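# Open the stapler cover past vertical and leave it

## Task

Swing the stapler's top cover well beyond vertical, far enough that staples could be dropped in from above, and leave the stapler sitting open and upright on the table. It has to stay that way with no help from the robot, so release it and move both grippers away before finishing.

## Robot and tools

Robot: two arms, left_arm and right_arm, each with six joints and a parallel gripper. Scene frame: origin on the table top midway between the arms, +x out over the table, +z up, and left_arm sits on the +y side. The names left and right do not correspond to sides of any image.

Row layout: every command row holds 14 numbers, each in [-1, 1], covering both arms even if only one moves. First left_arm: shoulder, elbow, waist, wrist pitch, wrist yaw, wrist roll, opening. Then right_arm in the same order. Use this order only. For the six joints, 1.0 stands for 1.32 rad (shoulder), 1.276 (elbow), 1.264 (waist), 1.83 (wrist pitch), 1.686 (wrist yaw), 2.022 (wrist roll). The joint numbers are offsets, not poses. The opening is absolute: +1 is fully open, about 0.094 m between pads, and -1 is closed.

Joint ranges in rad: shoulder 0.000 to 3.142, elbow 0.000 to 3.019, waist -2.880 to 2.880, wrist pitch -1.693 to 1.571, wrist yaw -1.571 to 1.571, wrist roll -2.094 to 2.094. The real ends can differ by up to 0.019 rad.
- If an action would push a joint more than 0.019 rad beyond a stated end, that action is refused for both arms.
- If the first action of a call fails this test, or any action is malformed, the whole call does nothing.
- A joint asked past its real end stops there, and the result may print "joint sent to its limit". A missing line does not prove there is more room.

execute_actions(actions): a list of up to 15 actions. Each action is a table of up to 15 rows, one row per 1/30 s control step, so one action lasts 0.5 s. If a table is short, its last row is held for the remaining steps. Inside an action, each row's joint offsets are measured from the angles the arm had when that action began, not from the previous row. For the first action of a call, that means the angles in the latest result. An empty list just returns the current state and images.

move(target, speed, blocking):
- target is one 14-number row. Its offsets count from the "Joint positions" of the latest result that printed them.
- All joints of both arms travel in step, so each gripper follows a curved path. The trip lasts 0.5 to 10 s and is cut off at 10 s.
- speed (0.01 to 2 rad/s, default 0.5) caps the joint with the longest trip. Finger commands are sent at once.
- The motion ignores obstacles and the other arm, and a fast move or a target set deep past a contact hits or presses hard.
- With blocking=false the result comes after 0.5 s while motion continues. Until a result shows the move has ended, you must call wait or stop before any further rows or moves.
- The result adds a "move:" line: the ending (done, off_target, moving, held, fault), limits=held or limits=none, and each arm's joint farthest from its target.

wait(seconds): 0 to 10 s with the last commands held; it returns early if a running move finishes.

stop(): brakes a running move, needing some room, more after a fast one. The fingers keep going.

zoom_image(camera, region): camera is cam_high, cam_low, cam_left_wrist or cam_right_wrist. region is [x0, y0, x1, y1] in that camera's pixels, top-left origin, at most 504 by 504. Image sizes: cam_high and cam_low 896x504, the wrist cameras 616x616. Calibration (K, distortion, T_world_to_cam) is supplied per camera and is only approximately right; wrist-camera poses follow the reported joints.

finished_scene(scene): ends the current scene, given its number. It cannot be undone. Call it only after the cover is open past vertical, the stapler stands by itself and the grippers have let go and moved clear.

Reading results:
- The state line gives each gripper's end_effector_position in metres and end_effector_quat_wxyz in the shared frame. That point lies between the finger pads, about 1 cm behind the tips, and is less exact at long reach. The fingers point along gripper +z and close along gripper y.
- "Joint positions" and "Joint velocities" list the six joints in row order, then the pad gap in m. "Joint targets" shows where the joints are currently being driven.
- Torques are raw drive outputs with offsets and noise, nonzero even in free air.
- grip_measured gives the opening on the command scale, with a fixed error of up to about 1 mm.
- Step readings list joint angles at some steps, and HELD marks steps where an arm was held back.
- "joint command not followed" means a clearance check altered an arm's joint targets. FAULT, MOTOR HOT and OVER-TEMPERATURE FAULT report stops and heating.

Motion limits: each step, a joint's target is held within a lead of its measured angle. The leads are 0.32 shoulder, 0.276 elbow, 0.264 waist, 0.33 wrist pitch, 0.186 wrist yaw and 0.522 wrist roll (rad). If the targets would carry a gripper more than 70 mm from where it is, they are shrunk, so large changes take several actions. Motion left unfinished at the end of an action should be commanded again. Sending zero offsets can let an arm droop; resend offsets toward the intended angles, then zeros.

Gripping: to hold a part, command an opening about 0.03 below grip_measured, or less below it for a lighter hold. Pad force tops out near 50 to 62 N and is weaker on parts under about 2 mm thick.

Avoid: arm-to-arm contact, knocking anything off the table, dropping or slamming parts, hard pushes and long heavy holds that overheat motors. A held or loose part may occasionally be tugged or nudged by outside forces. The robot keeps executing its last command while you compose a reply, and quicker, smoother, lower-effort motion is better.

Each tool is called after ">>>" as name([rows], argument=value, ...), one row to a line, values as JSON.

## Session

>>> execute_actions(actions=[])

Scene clock: 0.00 s.
left_arm: end_effector_position=(+0.5178, +0.3894, +0.2310) grip_measured=+1.000 end_effector_quat_wxyz=(-0.001, +0.442, +0.896, -0.048) | right_arm: end_effector_position=(+0.5389, +0.1723, +0.2147) grip_measured=+1.000 end_effector_quat_wxyz=(+0.732, -0.670, -0.069, +0.100)
Joint names: [shoulder, elbow, waist, wrist pitch, wrist yaw, wrist roll]
Joint positions: left_arm=[ 1.833  1.826  0.069 -1.616  0.08   1.031  0.094] | right_arm=[ 2.221  1.632  0.394  0.875 -1.241 -1.267  0.094]
Joint velocities: left_arm=[-0.005  0.022 -0.005  0.002 -0.051  0.022  0.   ] | right_arm=[-0.024 -0.002 -0.005  0.007  0.007  0.022  0.   ]
Joint torques (N m, as the arm reports them, + toward a larger angle): no reading
Joint targets: left_arm=[1.825 1.857 0.069 -1.616 0.080 1.031] | right_arm=[2.235 1.650 0.394 0.877 -1.241 -1.268]
camera_calibration (this result's frames):
cam_left_wrist: T_world_to_cam=[[-0.793231, -0.60298, 0.0848469, 0.622914], [-0.46543, 0.69024, 0.554025, -0.147031], [-0.392631, 0.39998, -0.828165, 0.362398], [0, 0, 0, 1]] pos_world=[0.567971, 0.332139, 0.328731]
cam_right_wrist: T_world_to_cam=[[0.0452459, -0.0836512, 0.995467, -0.223187], [0.922944, -0.377813, -0.073698, -0.413414], [0.382266, 0.922095, 0.0601108, -0.256245], [0, 0, 0, 1]] pos_world=[0.48961, 0.0614193, 0.20711]

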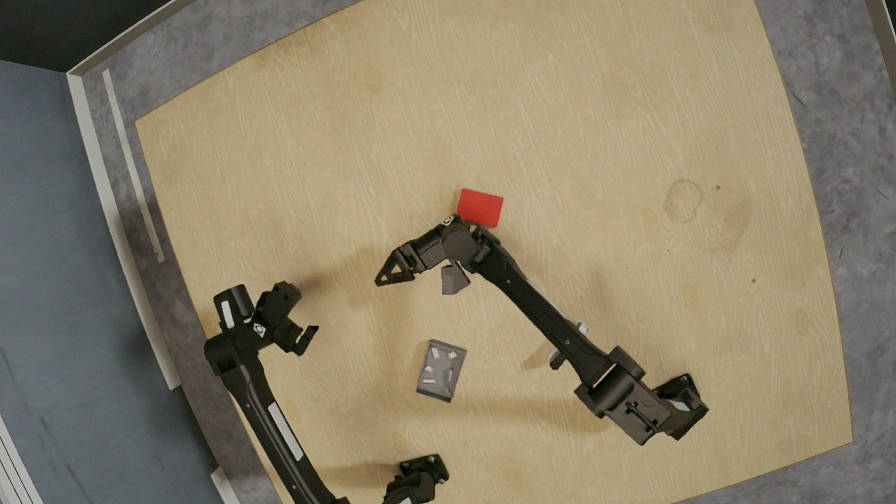

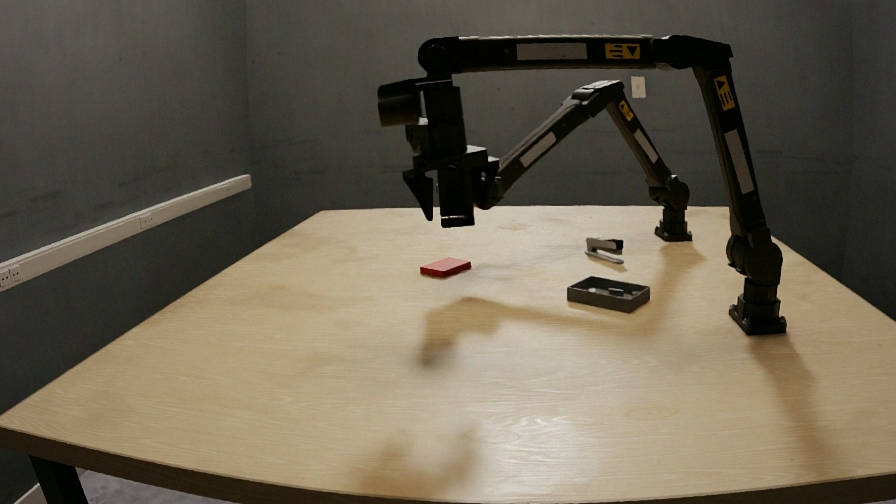

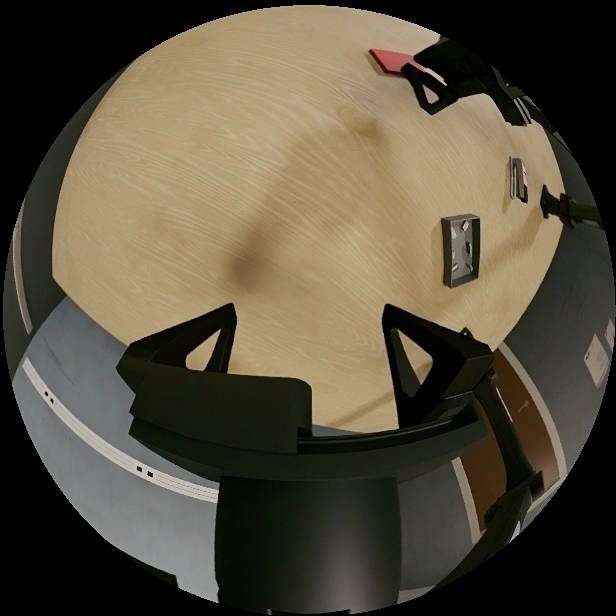

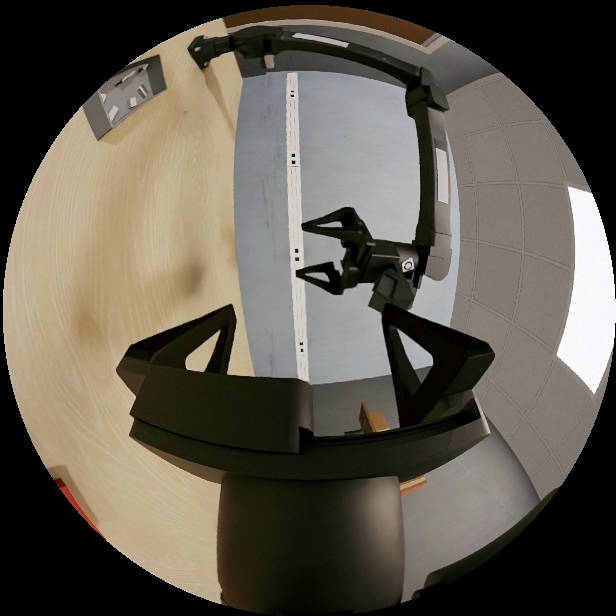

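>>> zoom_image(camera="cam_high", region=[510, 290, 630, 400])

>>> zoom_image(camera="cam_low", region=[560, 215, 660, 285])

>>> zoom_image(camera="cam_left_wrist", region=[470, 130, 570, 230])

Region (510, 290, 630, 400) of cam_high's 896x504 image, scaled by 4.200, with more detail than that image has; it fills the top 462 rows of this view, and the rest is white.

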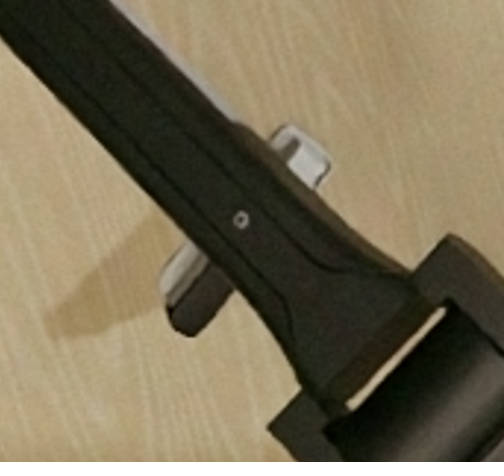

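Region (560, 215, 660, 285) of cam_low's 896x504 image, scaled by 5.040, with more detail than that image has; it fills the top 353 rows of this view, and the rest is white.

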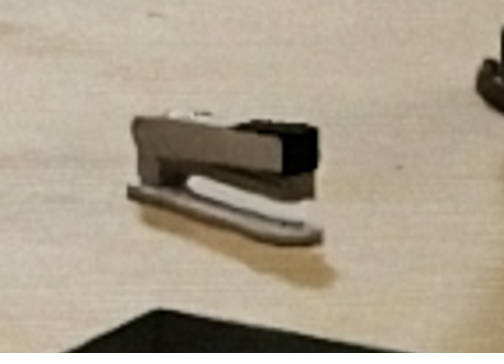

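Region (470, 130, 570, 230) of cam_left_wrist's 616x616 image, scaled by 5.040, with more detail than that image has.

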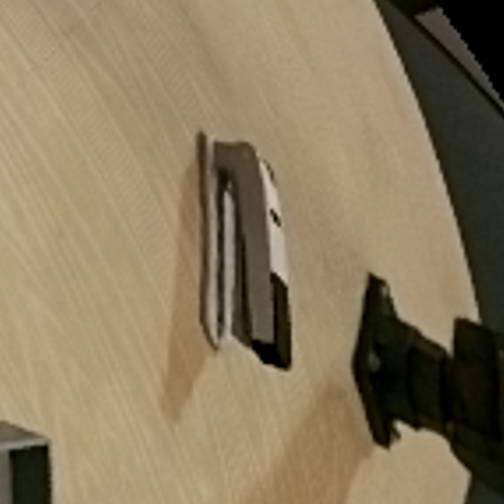

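>>> move(target=[-0.561,-1.0,-0.41,1.0,-0.225,-0.678,1.0, -0.8541,-0.6321,0.288,-1.0,0.736,1.0,1.0], speed=1.4)

Scene clock: 57.47 s.
left_arm: end_effector_position=(+0.4094, +0.2095, +0.2178) grip_measured=+1.000 end_effector_quat_wxyz=(+0.571, -0.057, +0.814, -0.086) | right_arm: end_effector_position=(+0.2123, -0.0717, +0.1705) grip_measured=+1.000 end_effector_quat_wxyz=(+0.121, -0.082, +0.980, +0.135)
Joint names: [shoulder, elbow, waist, wrist pitch, wrist yaw, wrist roll]
Joint positions: left_arm=[ 1.1    0.556 -0.439  0.189 -0.297 -0.328  0.094] | right_arm=[ 1.091  0.832  0.751 -0.947 -0.003  0.746  0.094]
Joint velocities: left_arm=[-0.015  0.007 -0.015 -0.002 -0.007 -0.022  0.   ] | right_arm=[-0.005 -0.007  0.005 -0.012 -0.066  0.007  0.   ]
Joint torques (N m, as the arm reports them, + toward a larger angle): left_arm=[-7.36  7.61 -0.08  2.41 -0.21 -0.01] | right_arm=[-8.1   9.76  1.26  0.65  0.18  0.08]
Joint targets: left_arm=[1.093 0.550 -0.449 0.213 -0.300 -0.340] | right_arm=[1.094 0.825 0.758 -0.955 0.000 0.755]
move: off_target (left_arm); limits=none; left_arm: farthest joint: the wrist pitch, 0.025 radians from its target (1.830 radians at the start); right_arm: farthest joint: the wrist roll, 0.009 radians from its target (2.022 radians at the start)
camera_calibration (this result's frames):
cam_left_wrist: T_world_to_cam=[[-0.00598147, -0.979132, 0.203137, 0.160256], [-0.830164, -0.108388, -0.546882, 0.490435], [0.557488, -0.171908, -0.812192, 0.108192], [0, 0, 0, 1]] pos_world=[0.347785, 0.228669, 0.323529]
cam_right_wrist: T_world_to_cam=[[0.201233, -0.949186, -0.241975, -0.0689494], [-0.899138, -0.277005, 0.33885, 0.116274], [-0.38866, 0.149381, -0.909191, 0.36979], [0, 0, 0, 1]] pos_world=[0.262143, -0.088477, 0.280126]

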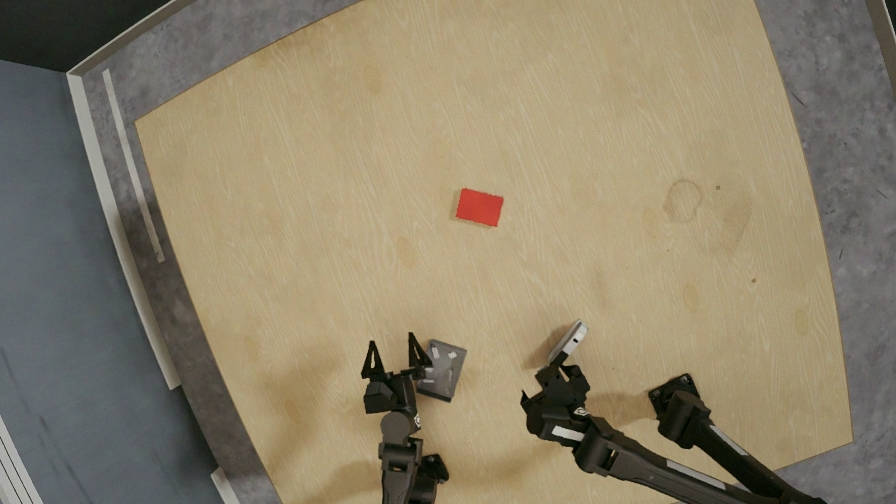

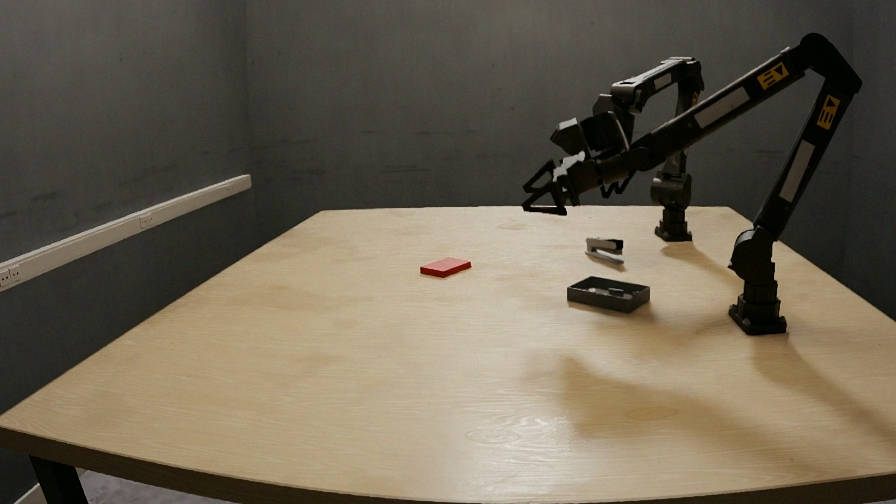

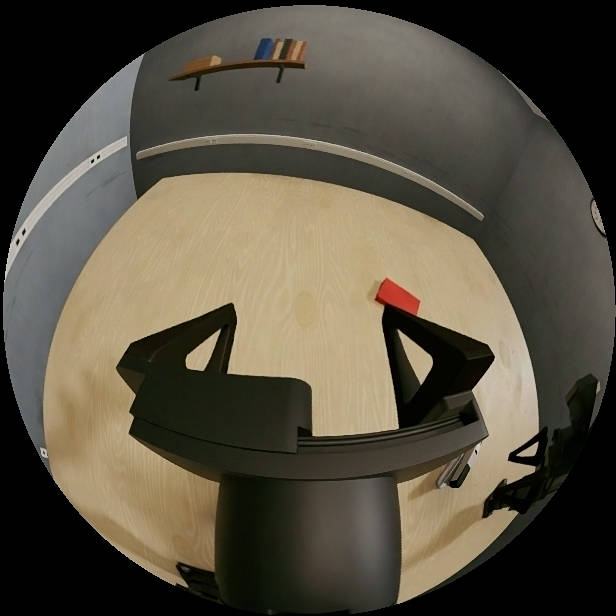

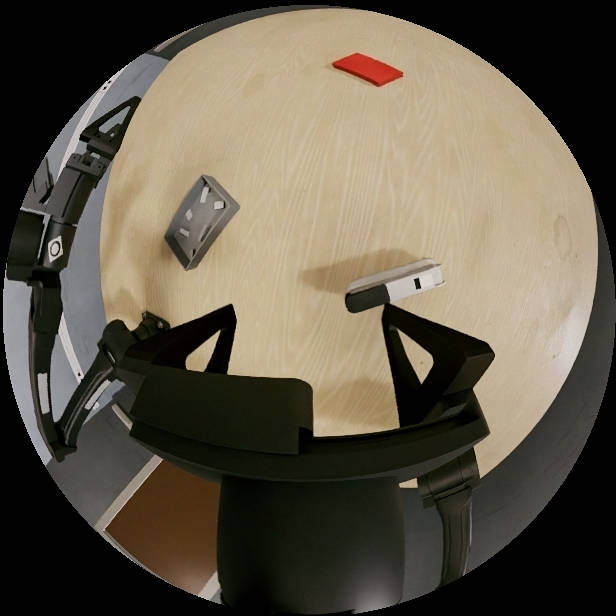

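>>> execute_actions(actions=[])

Scene clock: 67.50 s.
left_arm: end_effector_position=(+0.4094, +0.2095, +0.2178) grip_measured=+1.000 end_effector_quat_wxyz=(+0.571, -0.057, +0.814, -0.087) | right_arm: end_effector_position=(+0.2123, -0.0717, +0.1705) grip_measured=+1.000 end_effector_quat_wxyz=(+0.121, -0.082, +0.980, +0.135)
Joint names: [shoulder, elbow, waist, wrist pitch, wrist yaw, wrist roll]
Joint positions: left_arm=[ 1.1    0.556 -0.439  0.189 -0.297 -0.329  0.094] | right_arm=[ 1.091  0.832  0.751 -0.947 -0.003  0.747  0.094]
Joint velocities: left_arm=[-0.015  0.002  0.005  0.007 -0.037  0.051  0.   ] | right_arm=[-0.005 -0.007 -0.005  0.012 -0.007 -0.007  0.   ]
Joint torques (N m, as the arm reports them, + toward a larger angle): left_arm=[-7.26  7.63 -0.11  2.43 -0.2  -0.02] | right_arm=[-7.85  9.74  1.21  0.65  0.18  0.09]
Joint targets: left_arm=[1.093 0.550 -0.449 0.213 -0.300 -0.340] | right_arm=[1.094 0.825 0.758 -0.955 0.000 0.755]
camera_calibration (this result's frames):
cam_left_wrist: T_world_to_cam=[[-0.00585124, -0.97906, 0.203488, 0.160111], [-0.830166, -0.10869, -0.54682, 0.490486], [0.557486, -0.172128, -0.812146, 0.108229], [0, 0, 0, 1]] pos_world=[0.347785, 0.228699, 0.323524]
cam_right_wrist: T_world_to_cam=[[0.200868, -0.949237, -0.242075, -0.0688587], [-0.8992, -0.276712, 0.338925, 0.116295], [-0.388705, 0.149594, -0.909137, 0.369805], [0, 0, 0, 1]] pos_world=[0.262149, -0.0885038, 0.28012]

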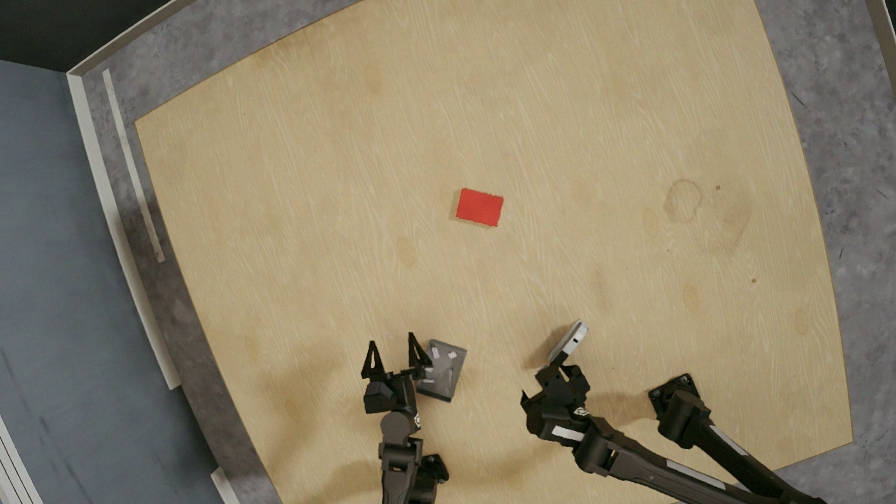

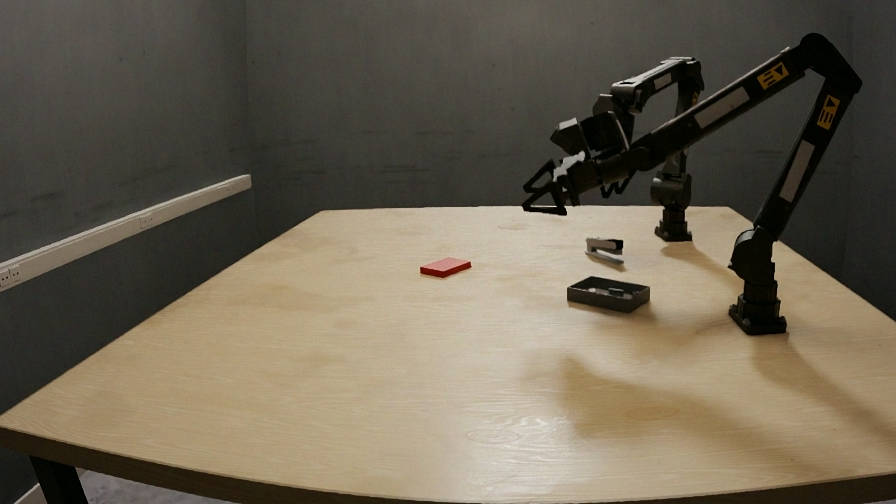

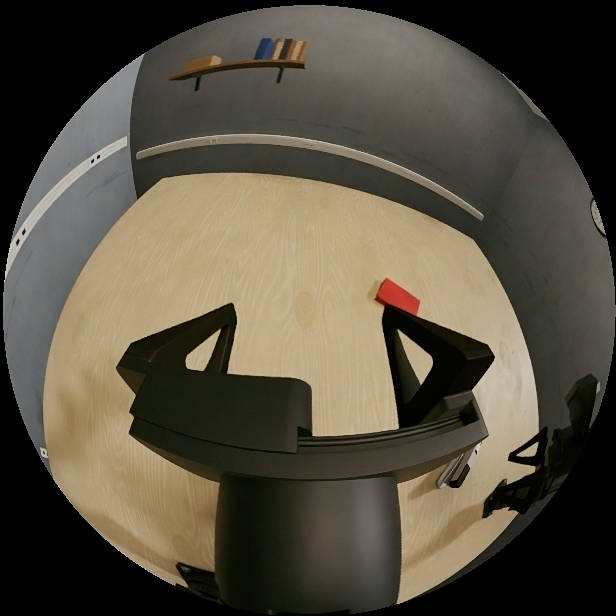

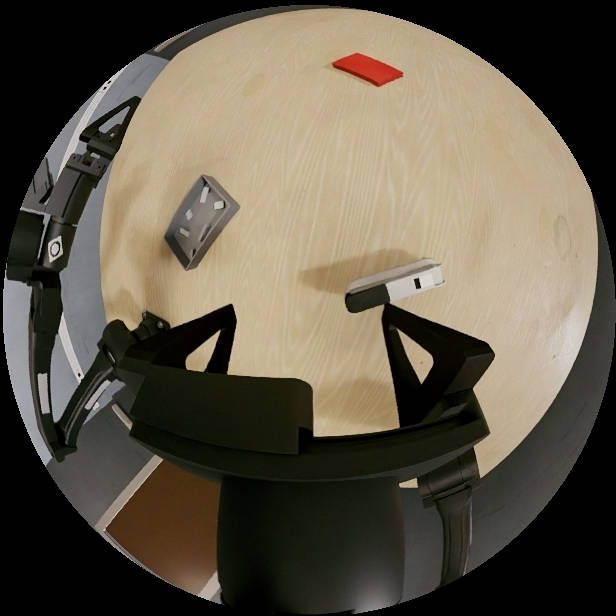

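>>> zoom_image(camera="cam_right_wrist", region=[300, 220, 480, 340])

>>> move(target=[-0.006, -0.1826, -0.936, 0.018, -0.194, -0.007, 1, 0.002, -0.005, 0.0055, -0.1945, 0.0018, 0.521, 1], speed=0.8)

Region (300, 220, 480, 340) of cam_right_wrist's 616x616 image, scaled by 2.800, with more detail than that image has.

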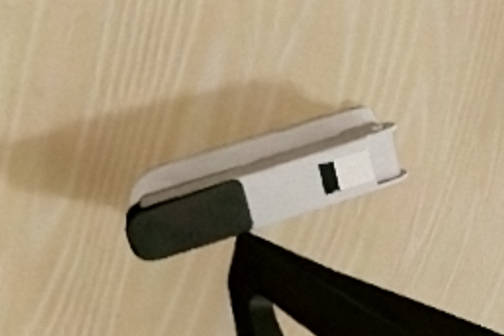

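Scene clock: 71.97 s.
left_arm: end_effector_position=(+0.0627, -0.0236, +0.1169) grip_measured=+1.000 end_effector_quat_wxyz=(+0.483, +0.368, +0.764, -0.216) | right_arm: end_effector_position=(+0.1612, -0.1379, +0.1544) grip_measured=+1.000 end_effector_quat_wxyz=(+0.000, +0.425, +0.905, +0.009)
Joint names: [shoulder, elbow, waist, wrist pitch, wrist yaw, wrist roll]
Joint positions: left_arm=[ 1.1    0.329 -1.619  0.199 -0.622 -0.332  0.094] | right_arm=[ 1.091  0.832  0.751 -1.296 -0.003  1.792  0.094]
Joint velocities: left_arm=[-0.015 -0.007 -0.005  0.002  0.066 -0.022  0.   ] | right_arm=[-0.005  0.012 -0.005  0.007 -0.066  0.007  0.   ]
Joint torques (N m, as the arm reports them, + toward a larger angle): left_arm=[-5.41  6.32  0.29  2.12 -0.38 -0.04] | right_arm=[-6.99  9.08  1.15 -0.04  0.19  0.11]
Joint targets: left_arm=[1.093 0.323 -1.622 0.222 -0.624 -0.343] | right_arm=[1.093 0.826 0.758 -1.303 -0.000 1.800]
move: off_target (left_arm); limits=none; left_arm: farthest joint: the wrist pitch, 0.023 radians from its target (0.033 radians at the start); right_arm: farthest joint: the wrist roll, 0.009 radians from its target (1.054 radians at the start)
camera_calibration (this result's frames):
cam_left_wrist: T_world_to_cam=[[-0.772108, -0.634906, -0.027272, 0.0335715], [-0.552357, 0.691705, -0.465237, 0.114052], [0.314246, -0.34415, -0.884766, 0.199178], [0, 0, 0, 1]] pos_world=[0.0263274, 0.0109714, 0.230203]
cam_right_wrist: T_world_to_cam=[[-0.764674, -0.644236, -0.0152472, 0.0373136], [-0.524877, 0.608926, 0.594738, 0.079702], [-0.373867, 0.462784, -0.803775, 0.36969], [0, 0, 0, 1]] pos_world=[0.208582, -0.19558, 0.250315]

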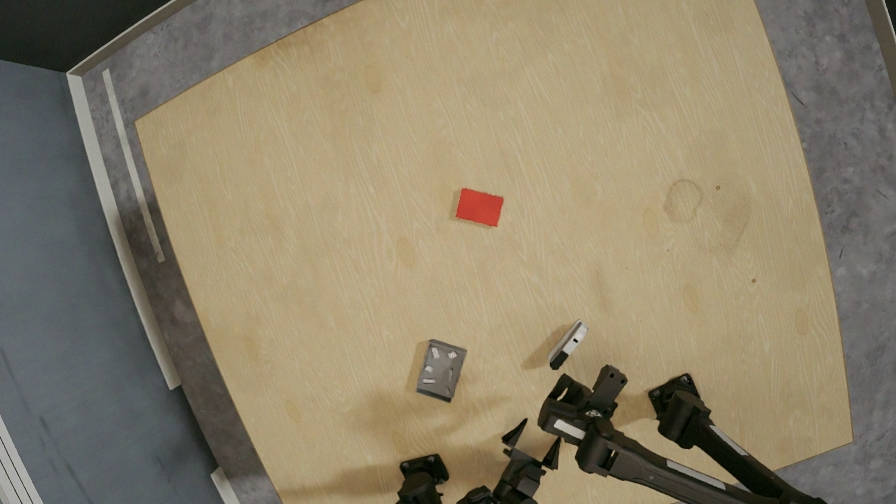

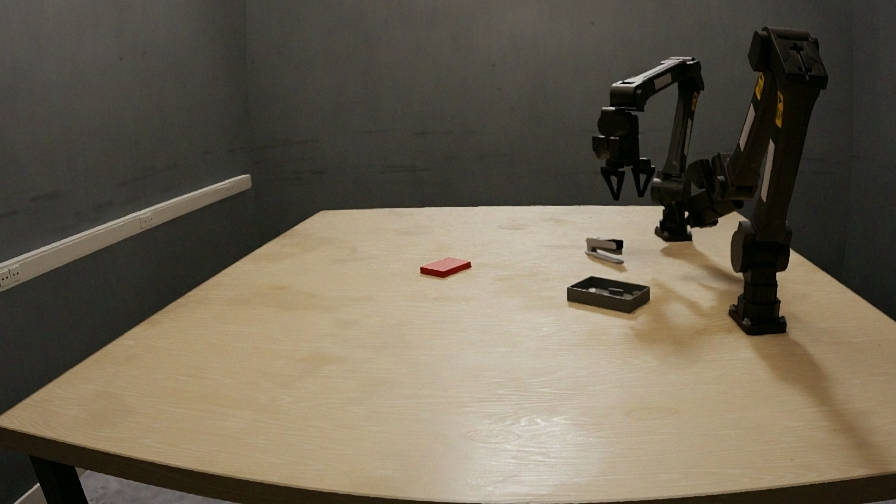

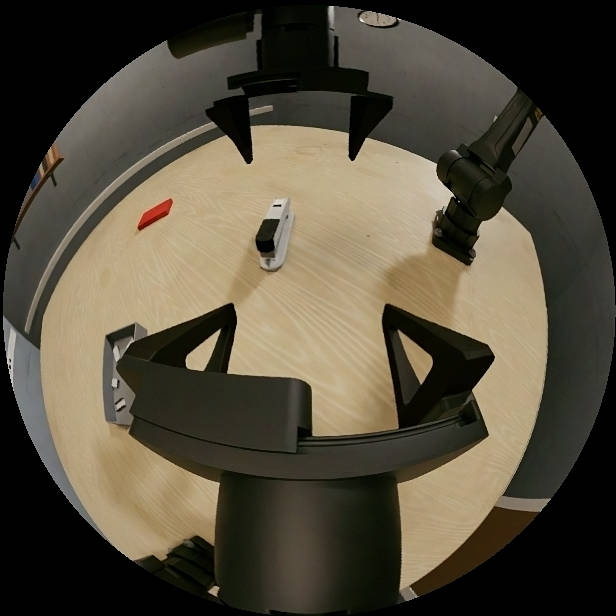

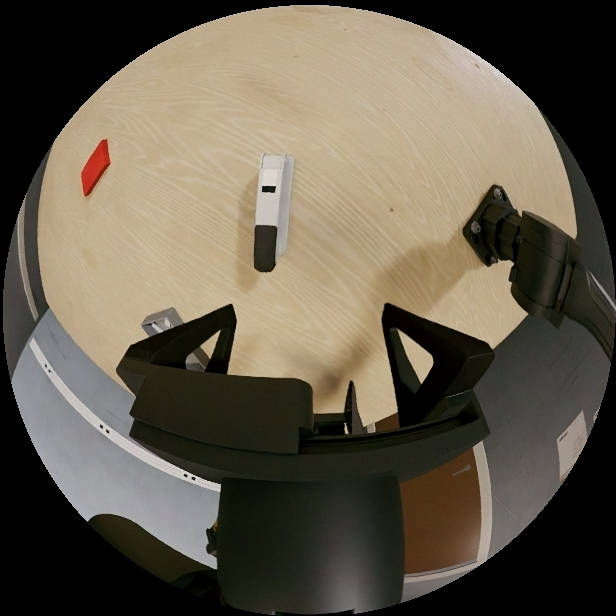

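>>> zoom_image(camera="cam_right_wrist", region=[210, 130, 350, 298])

>>> zoom_image(camera="cam_left_wrist", region=[220, 180, 340, 290])

Region (210, 130, 350, 298) of cam_right_wrist's 616x616 image, scaled by 3.000, with more detail than that image has.

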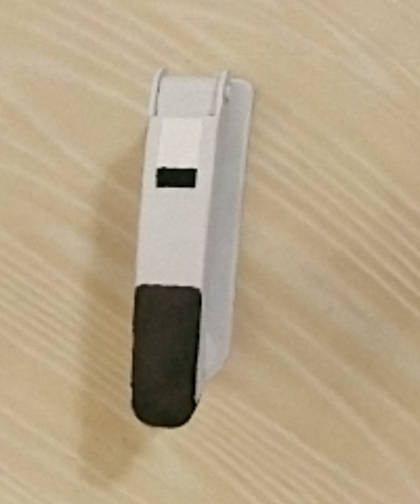

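Region (220, 180, 340, 290) of cam_left_wrist's 616x616 image, scaled by 4.200, with more detail than that image has; it fills the top 462 rows of this view, and the rest is white.

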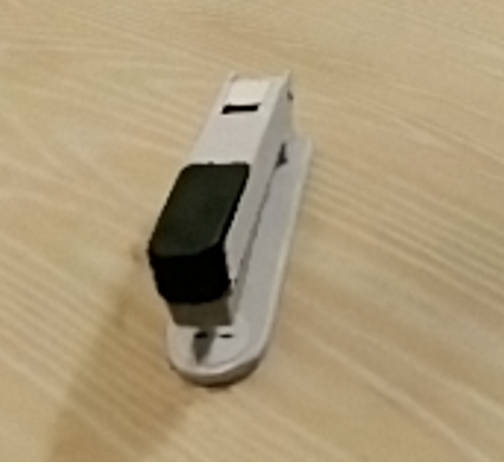

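>>> move(target=[0.3452, 0.0125, 0.3062, 0.3123, 0.2527, 0.1224, 1, 0.1416, 0.019, -0.072, 0.0863, 0.002, 0.0143, 1], speed=0.6)

Scene clock: 157.20 s.
left_arm: end_effector_position=(+0.1528, -0.0448, +0.0379) grip_measured=+1.000 end_effector_quat_wxyz=(+0.463, +0.401, +0.752, -0.243) | right_arm: end_effector_position=(+0.2040, -0.1257, +0.1071) grip_measured=+1.000 end_effector_quat_wxyz=(-0.002, +0.472, +0.882, -0.002)
Joint names: [shoulder, elbow, waist, wrist pitch, wrist yaw, wrist roll]
Joint positions: left_arm=[ 1.557  0.329 -1.239  0.747 -0.198 -0.096  0.094] | right_arm=[ 1.262  0.832  0.667 -1.146 -0.003  1.813  0.094]
Joint velocities: left_arm=[ 0.015  0.002 -0.015 -0.022 -0.022  0.007  0.   ] | right_arm=[-0.015 -0.007 -0.015 -0.007 -0.11  -0.022  0.   ]
Joint torques (N m, as the arm reports them, + toward a larger angle): left_arm=[-8.55  5.06  0.95  2.29  0.02  0.16] | right_arm=[-8.14 11.29  0.05  0.53  0.2   0.12]
Joint targets: left_arm=[1.556 0.345 -1.232 0.771 -0.196 -0.084] | right_arm=[1.278 0.857 0.660 -1.138 0.000 1.821]
move: off_target (left_arm, right_arm); limits=none; left_arm: farthest joint: the wrist pitch, 0.024 radians from its target (0.571 radians at the start); right_arm: farthest joint: the elbow, 0.024 radians from its target (0.024 radians at the start)
camera_calibration (this result's frames):
cam_left_wrist: T_world_to_cam=[[-0.828451, -0.559999, -0.00832242, 0.0987822], [-0.496495, 0.741218, -0.451761, 0.134919], [0.259155, -0.37013, -0.8921, 0.101234], [0, 0, 0, 1]] pos_world=[0.122588, -0.00721685, 0.152084]
cam_right_wrist: T_world_to_cam=[[-0.827788, -0.561013, 0.00567887, 0.0982775], [-0.449744, 0.669591, 0.591083, 0.115625], [-0.335407, 0.486737, -0.806591, 0.337569], [0, 0, 0, 1]] pos_world=[0.246578, -0.186594, 0.203378]

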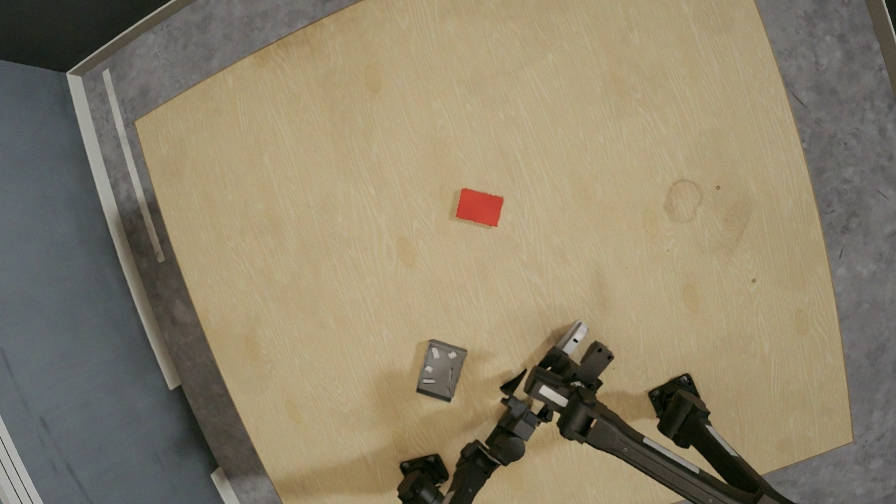

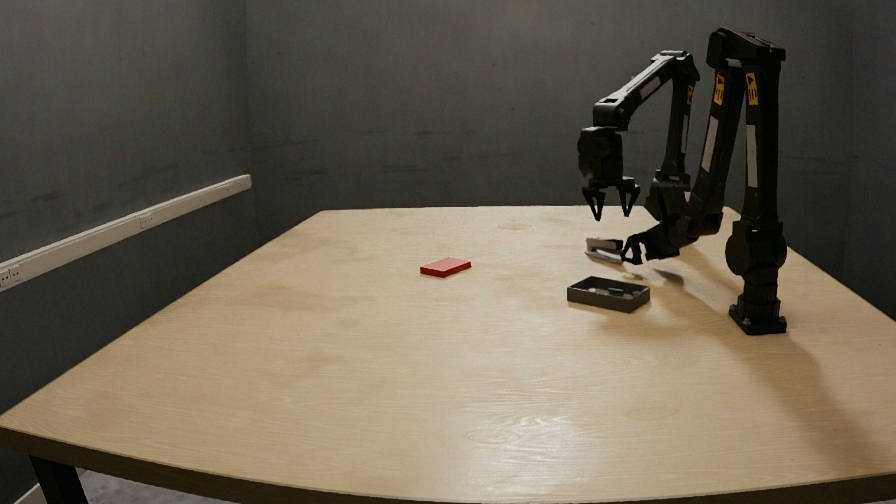

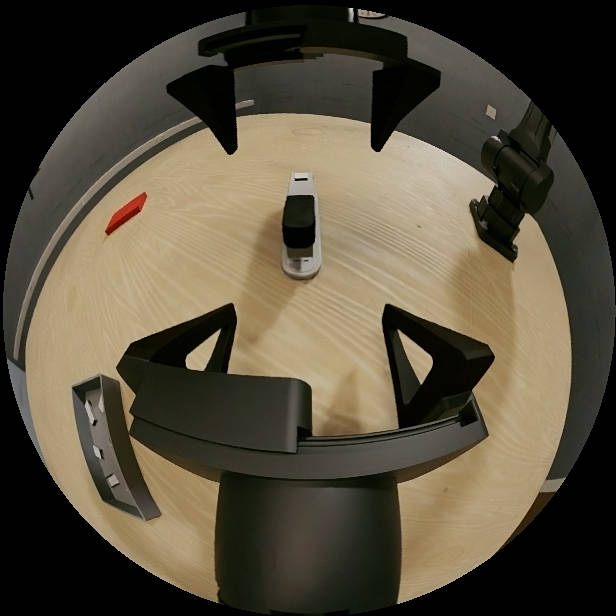

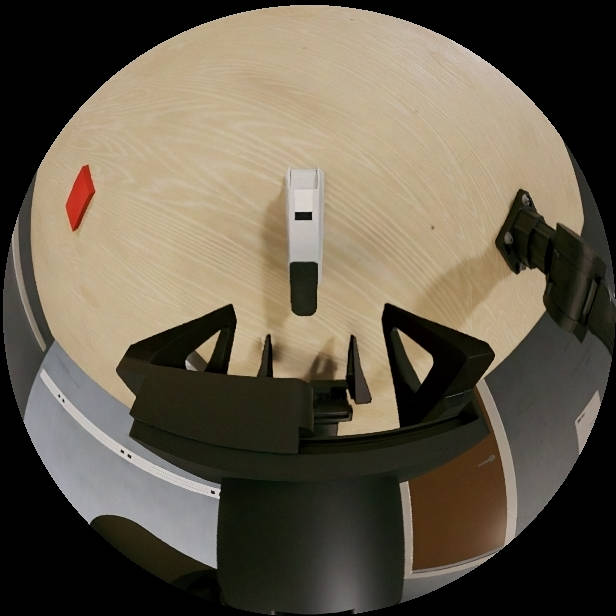

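>>> zoom_image(camera="cam_right_wrist", region=[220, 150, 400, 350])

>>> zoom_image(camera="cam_left_wrist", region=[220, 150, 400, 330])

Region (220, 150, 400, 350) of cam_right_wrist's 616x616 image, scaled by 2.520, with more detail than that image has; it fills the left 454 columns of this view, and the rest is white.

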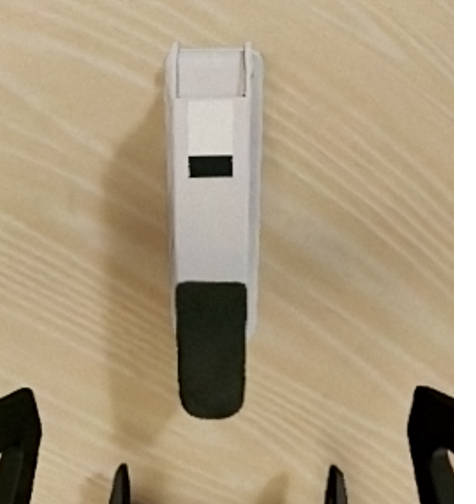

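Region (220, 150, 400, 330) of cam_left_wrist's 616x616 image, scaled by 2.800, with more detail than that image has.

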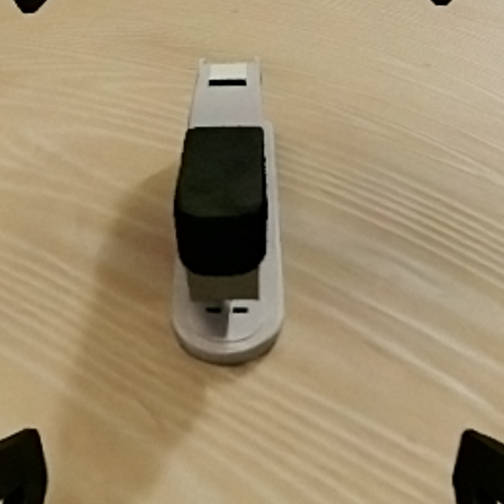

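>>> move(target=[0.1727, 0.1966, 0.0565, 0.0516, 0.0327, 0.0196, 1, 0.0701, -0.0556, -0.0086, 0.0874, 0.002, 0.004, 1], speed=0.25)

Scene clock: 199.07 s.
left_arm: end_effector_position=(+0.2048, -0.1172, +0.0267) grip_measured=+1.000 end_effector_quat_wxyz=(+0.483, +0.391, +0.740, -0.258) | right_arm: end_effector_position=(+0.2090, -0.1212, +0.0641) grip_measured=+1.000 end_effector_quat_wxyz=(-0.000, +0.473, +0.881, +0.006)
Joint names: [shoulder, elbow, waist, wrist pitch, wrist yaw, wrist roll]
Joint positions: left_arm=[ 1.783  0.548 -1.179  0.817 -0.145 -0.068  0.094] | right_arm=[ 1.334  0.769  0.665 -0.995 -0.003  1.813  0.094]
Joint velocities: left_arm=[-0.015 -0.007 -0.005  0.017  0.022  0.037  0.   ] | right_arm=[-0.005  0.002  0.005 -0.002  0.007  0.051  0.   ]
Joint torques (N m, as the arm reports them, + toward a larger angle): left_arm=[-11.66   6.33   1.76   2.35   0.07   0.19] | right_arm=[-8.62  7.82 -0.12  0.56  0.21  0.12]
Joint targets: left_arm=[1.786 0.580 -1.167 0.841 -0.143 -0.057] | right_arm=[1.354 0.761 0.656 -0.986 0.000 1.821]
move: off_target (left_arm); limits=none; left_arm: farthest joint: the elbow, 0.032 radians from its target (0.251 radians at the start); right_arm: farthest joint: the shoulder, 0.020 radians from its target (0.093 radians at the start)
camera_calibration (this result's frames):
cam_left_wrist: T_world_to_cam=[[-0.828257, -0.560347, 0.00114, 0.100928], [-0.484812, 0.715585, -0.502888, 0.205306], [0.280976, -0.417073, -0.864351, 0.0402427], [0, 0, 0, 1]] pos_world=[0.171822, -0.0735753, 0.137915]
cam_right_wrist: T_world_to_cam=[[-0.828838, -0.559413, -0.00916575, 0.106555], [-0.454586, 0.663793, 0.593912, 0.140394], [-0.326158, 0.496424, -0.804478, 0.301441], [0, 0, 0, 1]] pos_world=[0.250455, -0.183227, 0.160098]

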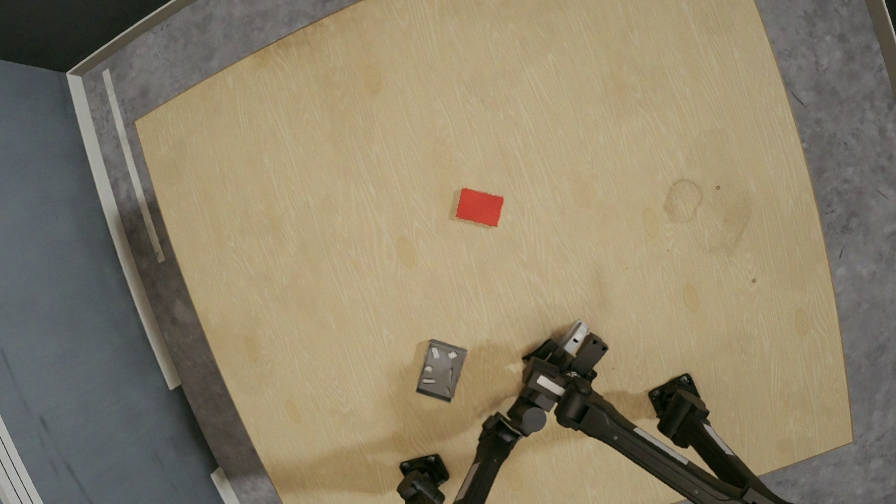

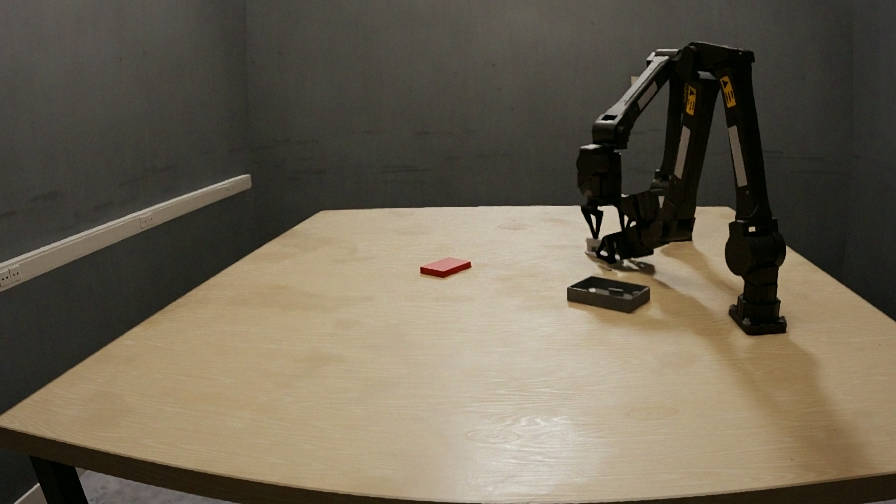

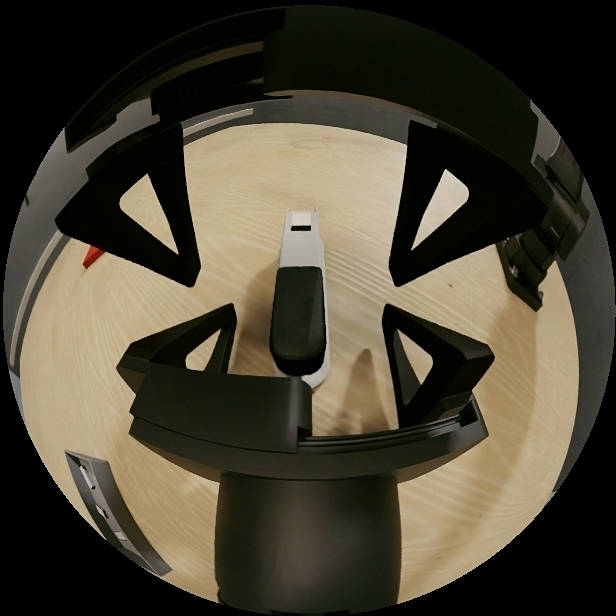

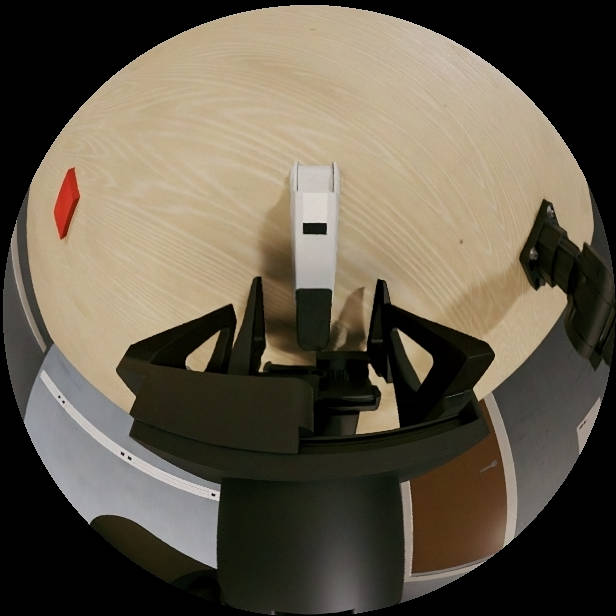

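>>> zoom_image(camera="cam_left_wrist", region=[210, 200, 410, 400])

Region (210, 200, 410, 400) of cam_left_wrist's 616x616 image, scaled by 2.520, with more detail than that image has.

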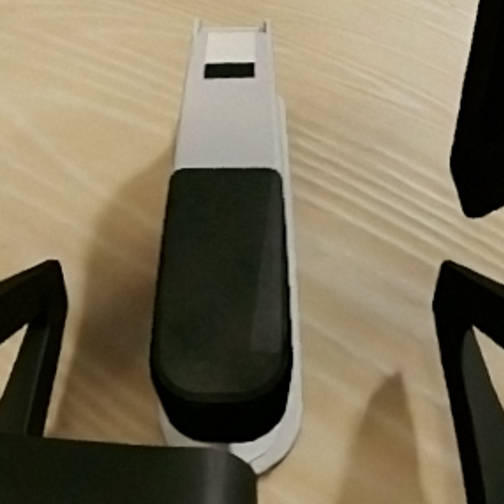

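>>> execute_actions([
  [[0.003,0.018,0.010,0.0131,0.0015,0.0055,1,0.0152,-0.0063,-0.0071,0.0049,0.0018,0.004,1],[0.0035,0.012,0.011,0.0132,0.0016,0.0056,1,0.0152,-0.0063,-0.0071,0.0049,0.0018,0.004,1],[0.004,0.006,0.012,0.0133,0.0018,0.0057,1,0.0152,-0.0063,-0.0071,0.0049,0.0018,0.004,1],[0.0048,0.0,0.013,0.0134,0.002,0.0058,1,0.0152,-0.0063,-0.0071,0.0049,0.0018,0.004,1],[0.0056,-0.005,0.014,0.0135,0.0022,0.0059,1,0.0152,-0.0063,-0.0071,0.0049,0.0018,0.004,1],[0.0064,-0.009,0.0151,0.0136,0.0024,0.006,1,0.0152,-0.0063,-0.0071,0.0049,0.0018,0.004,1],[0.0072,-0.013,0.0151,0.0137,0.0024,0.006,1,0.0152,-0.0063,-0.0071,0.0049,0.0018,0.004,1],[0.008,-0.0176,0.0151,0.0137,0.0024,0.006,1,0.0152,-0.0063,-0.0071,0.0049,0.0018,0.004,1]],
])

Scene clock: 216.90 s.
left_arm: end_effector_position=(+0.2042, -0.1088, +0.0192) grip_measured=+1.000 end_effector_quat_wxyz=(+0.477, +0.393, +0.745, -0.252) | right_arm: end_effector_position=(+0.2090, -0.1212, +0.0641) grip_measured=+1.000 end_effector_quat_wxyz=(-0.000, +0.473, +0.881, +0.006)
Joint names: [shoulder, elbow, waist, wrist pitch, wrist yaw, wrist roll]
Joint positions: left_arm=[ 1.787  0.532 -1.172  0.819 -0.143 -0.068  0.094] | right_arm=[ 1.334  0.769  0.665 -0.995 -0.003  1.813  0.094]
Joint velocities: left_arm=[ 0.005  0.002 -0.005 -0.027  0.037 -0.007  0.   ] | right_arm=[ 0.005 -0.002 -0.005 -0.007 -0.007  0.022  0.   ]
Joint torques (N m, as the arm reports them, + toward a larger angle): left_arm=[-11.02   3.26   1.44   2.37   0.06   0.18] | right_arm=[-8.61  7.75 -0.05  0.56  0.19  0.12]
Joint targets: left_arm=[1.793 0.525 -1.160 0.842 -0.141 -0.056] | right_arm=[1.354 0.761 0.656 -0.986 -0.000 1.821]
Step readings (joint positions):
0: left_arm=[1.783 0.548 -1.179 0.817 -0.145 -0.068] | right_arm=[1.334 0.769 0.665 -0.995 -0.003 1.813]
1: left_arm=[1.783 0.548 -1.179 0.817 -0.145 -0.068] | right_arm=[1.334 0.769 0.665 -0.995 -0.003 1.813]
2: left_arm=[1.783 0.548 -1.179 0.817 -0.145 -0.068] | right_arm=[1.334 0.769 0.665 -0.995 -0.003 1.813]
4: left_arm=[1.783 0.548 -1.178 0.817 -0.144 -0.068] | right_arm=[1.334 0.769 0.665 -0.995 -0.003 1.813]
8: left_arm=[1.783 0.545 -1.175 0.819 -0.143 -0.068] | right_arm=[1.334 0.769 0.665 -0.995 -0.003 1.813]
15: Joint positions above
camera_calibration (this result's frames):
cam_left_wrist: T_world_to_cam=[[-0.825766, -0.56401, -0.00179632, 0.104281], [-0.492071, 0.72199, -0.486412, 0.197058], [0.275638, -0.400779, -0.873728, 0.0404427], [0, 0, 0, 1]] pos_world=[0.171931, -0.0672495, 0.131375]
cam_right_wrist: T_world_to_cam=[[-0.828838, -0.559413, -0.00916575, 0.106555], [-0.454586, 0.663793, 0.593912, 0.140394], [-0.326158, 0.496424, -0.804478, 0.301441], [0, 0, 0, 1]] pos_world=[0.250455, -0.183227, 0.160098]

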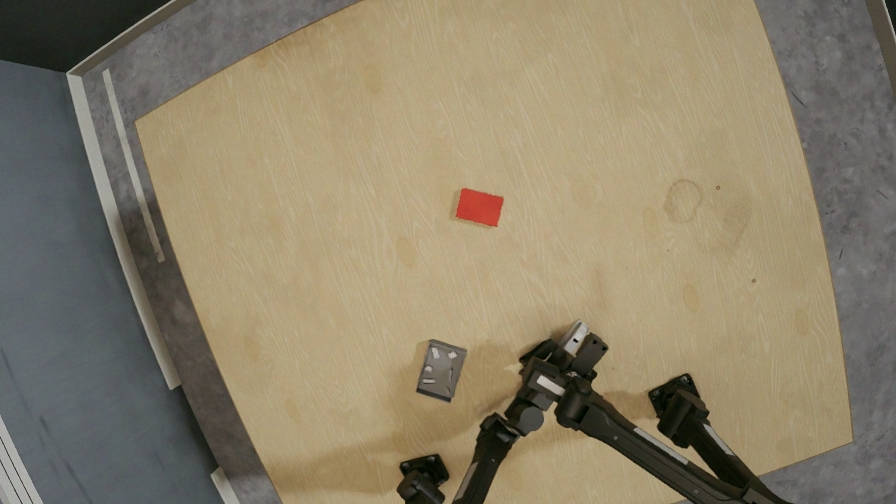

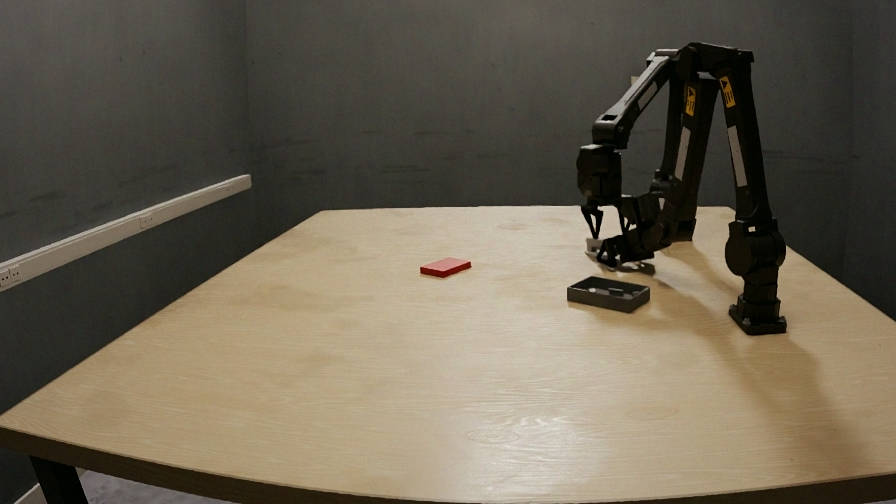

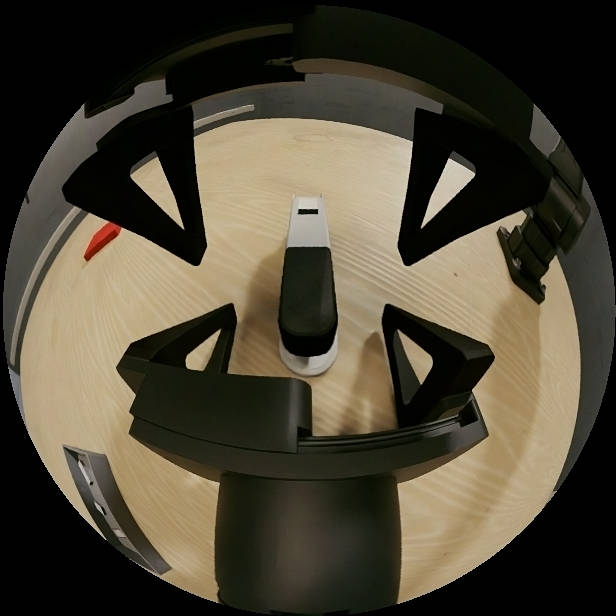

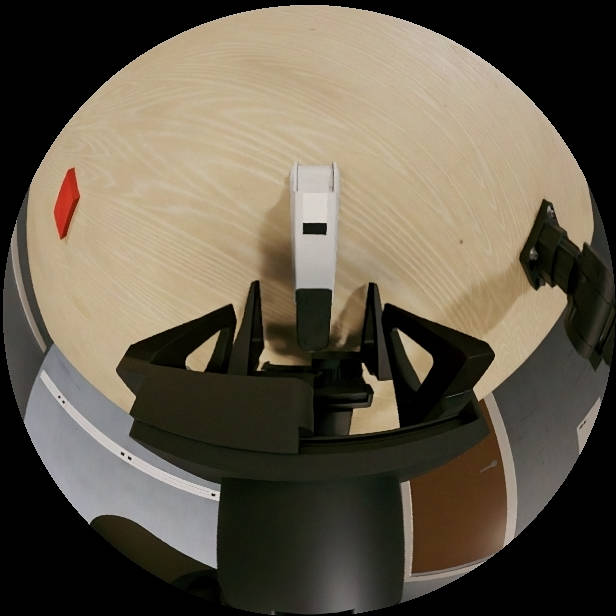

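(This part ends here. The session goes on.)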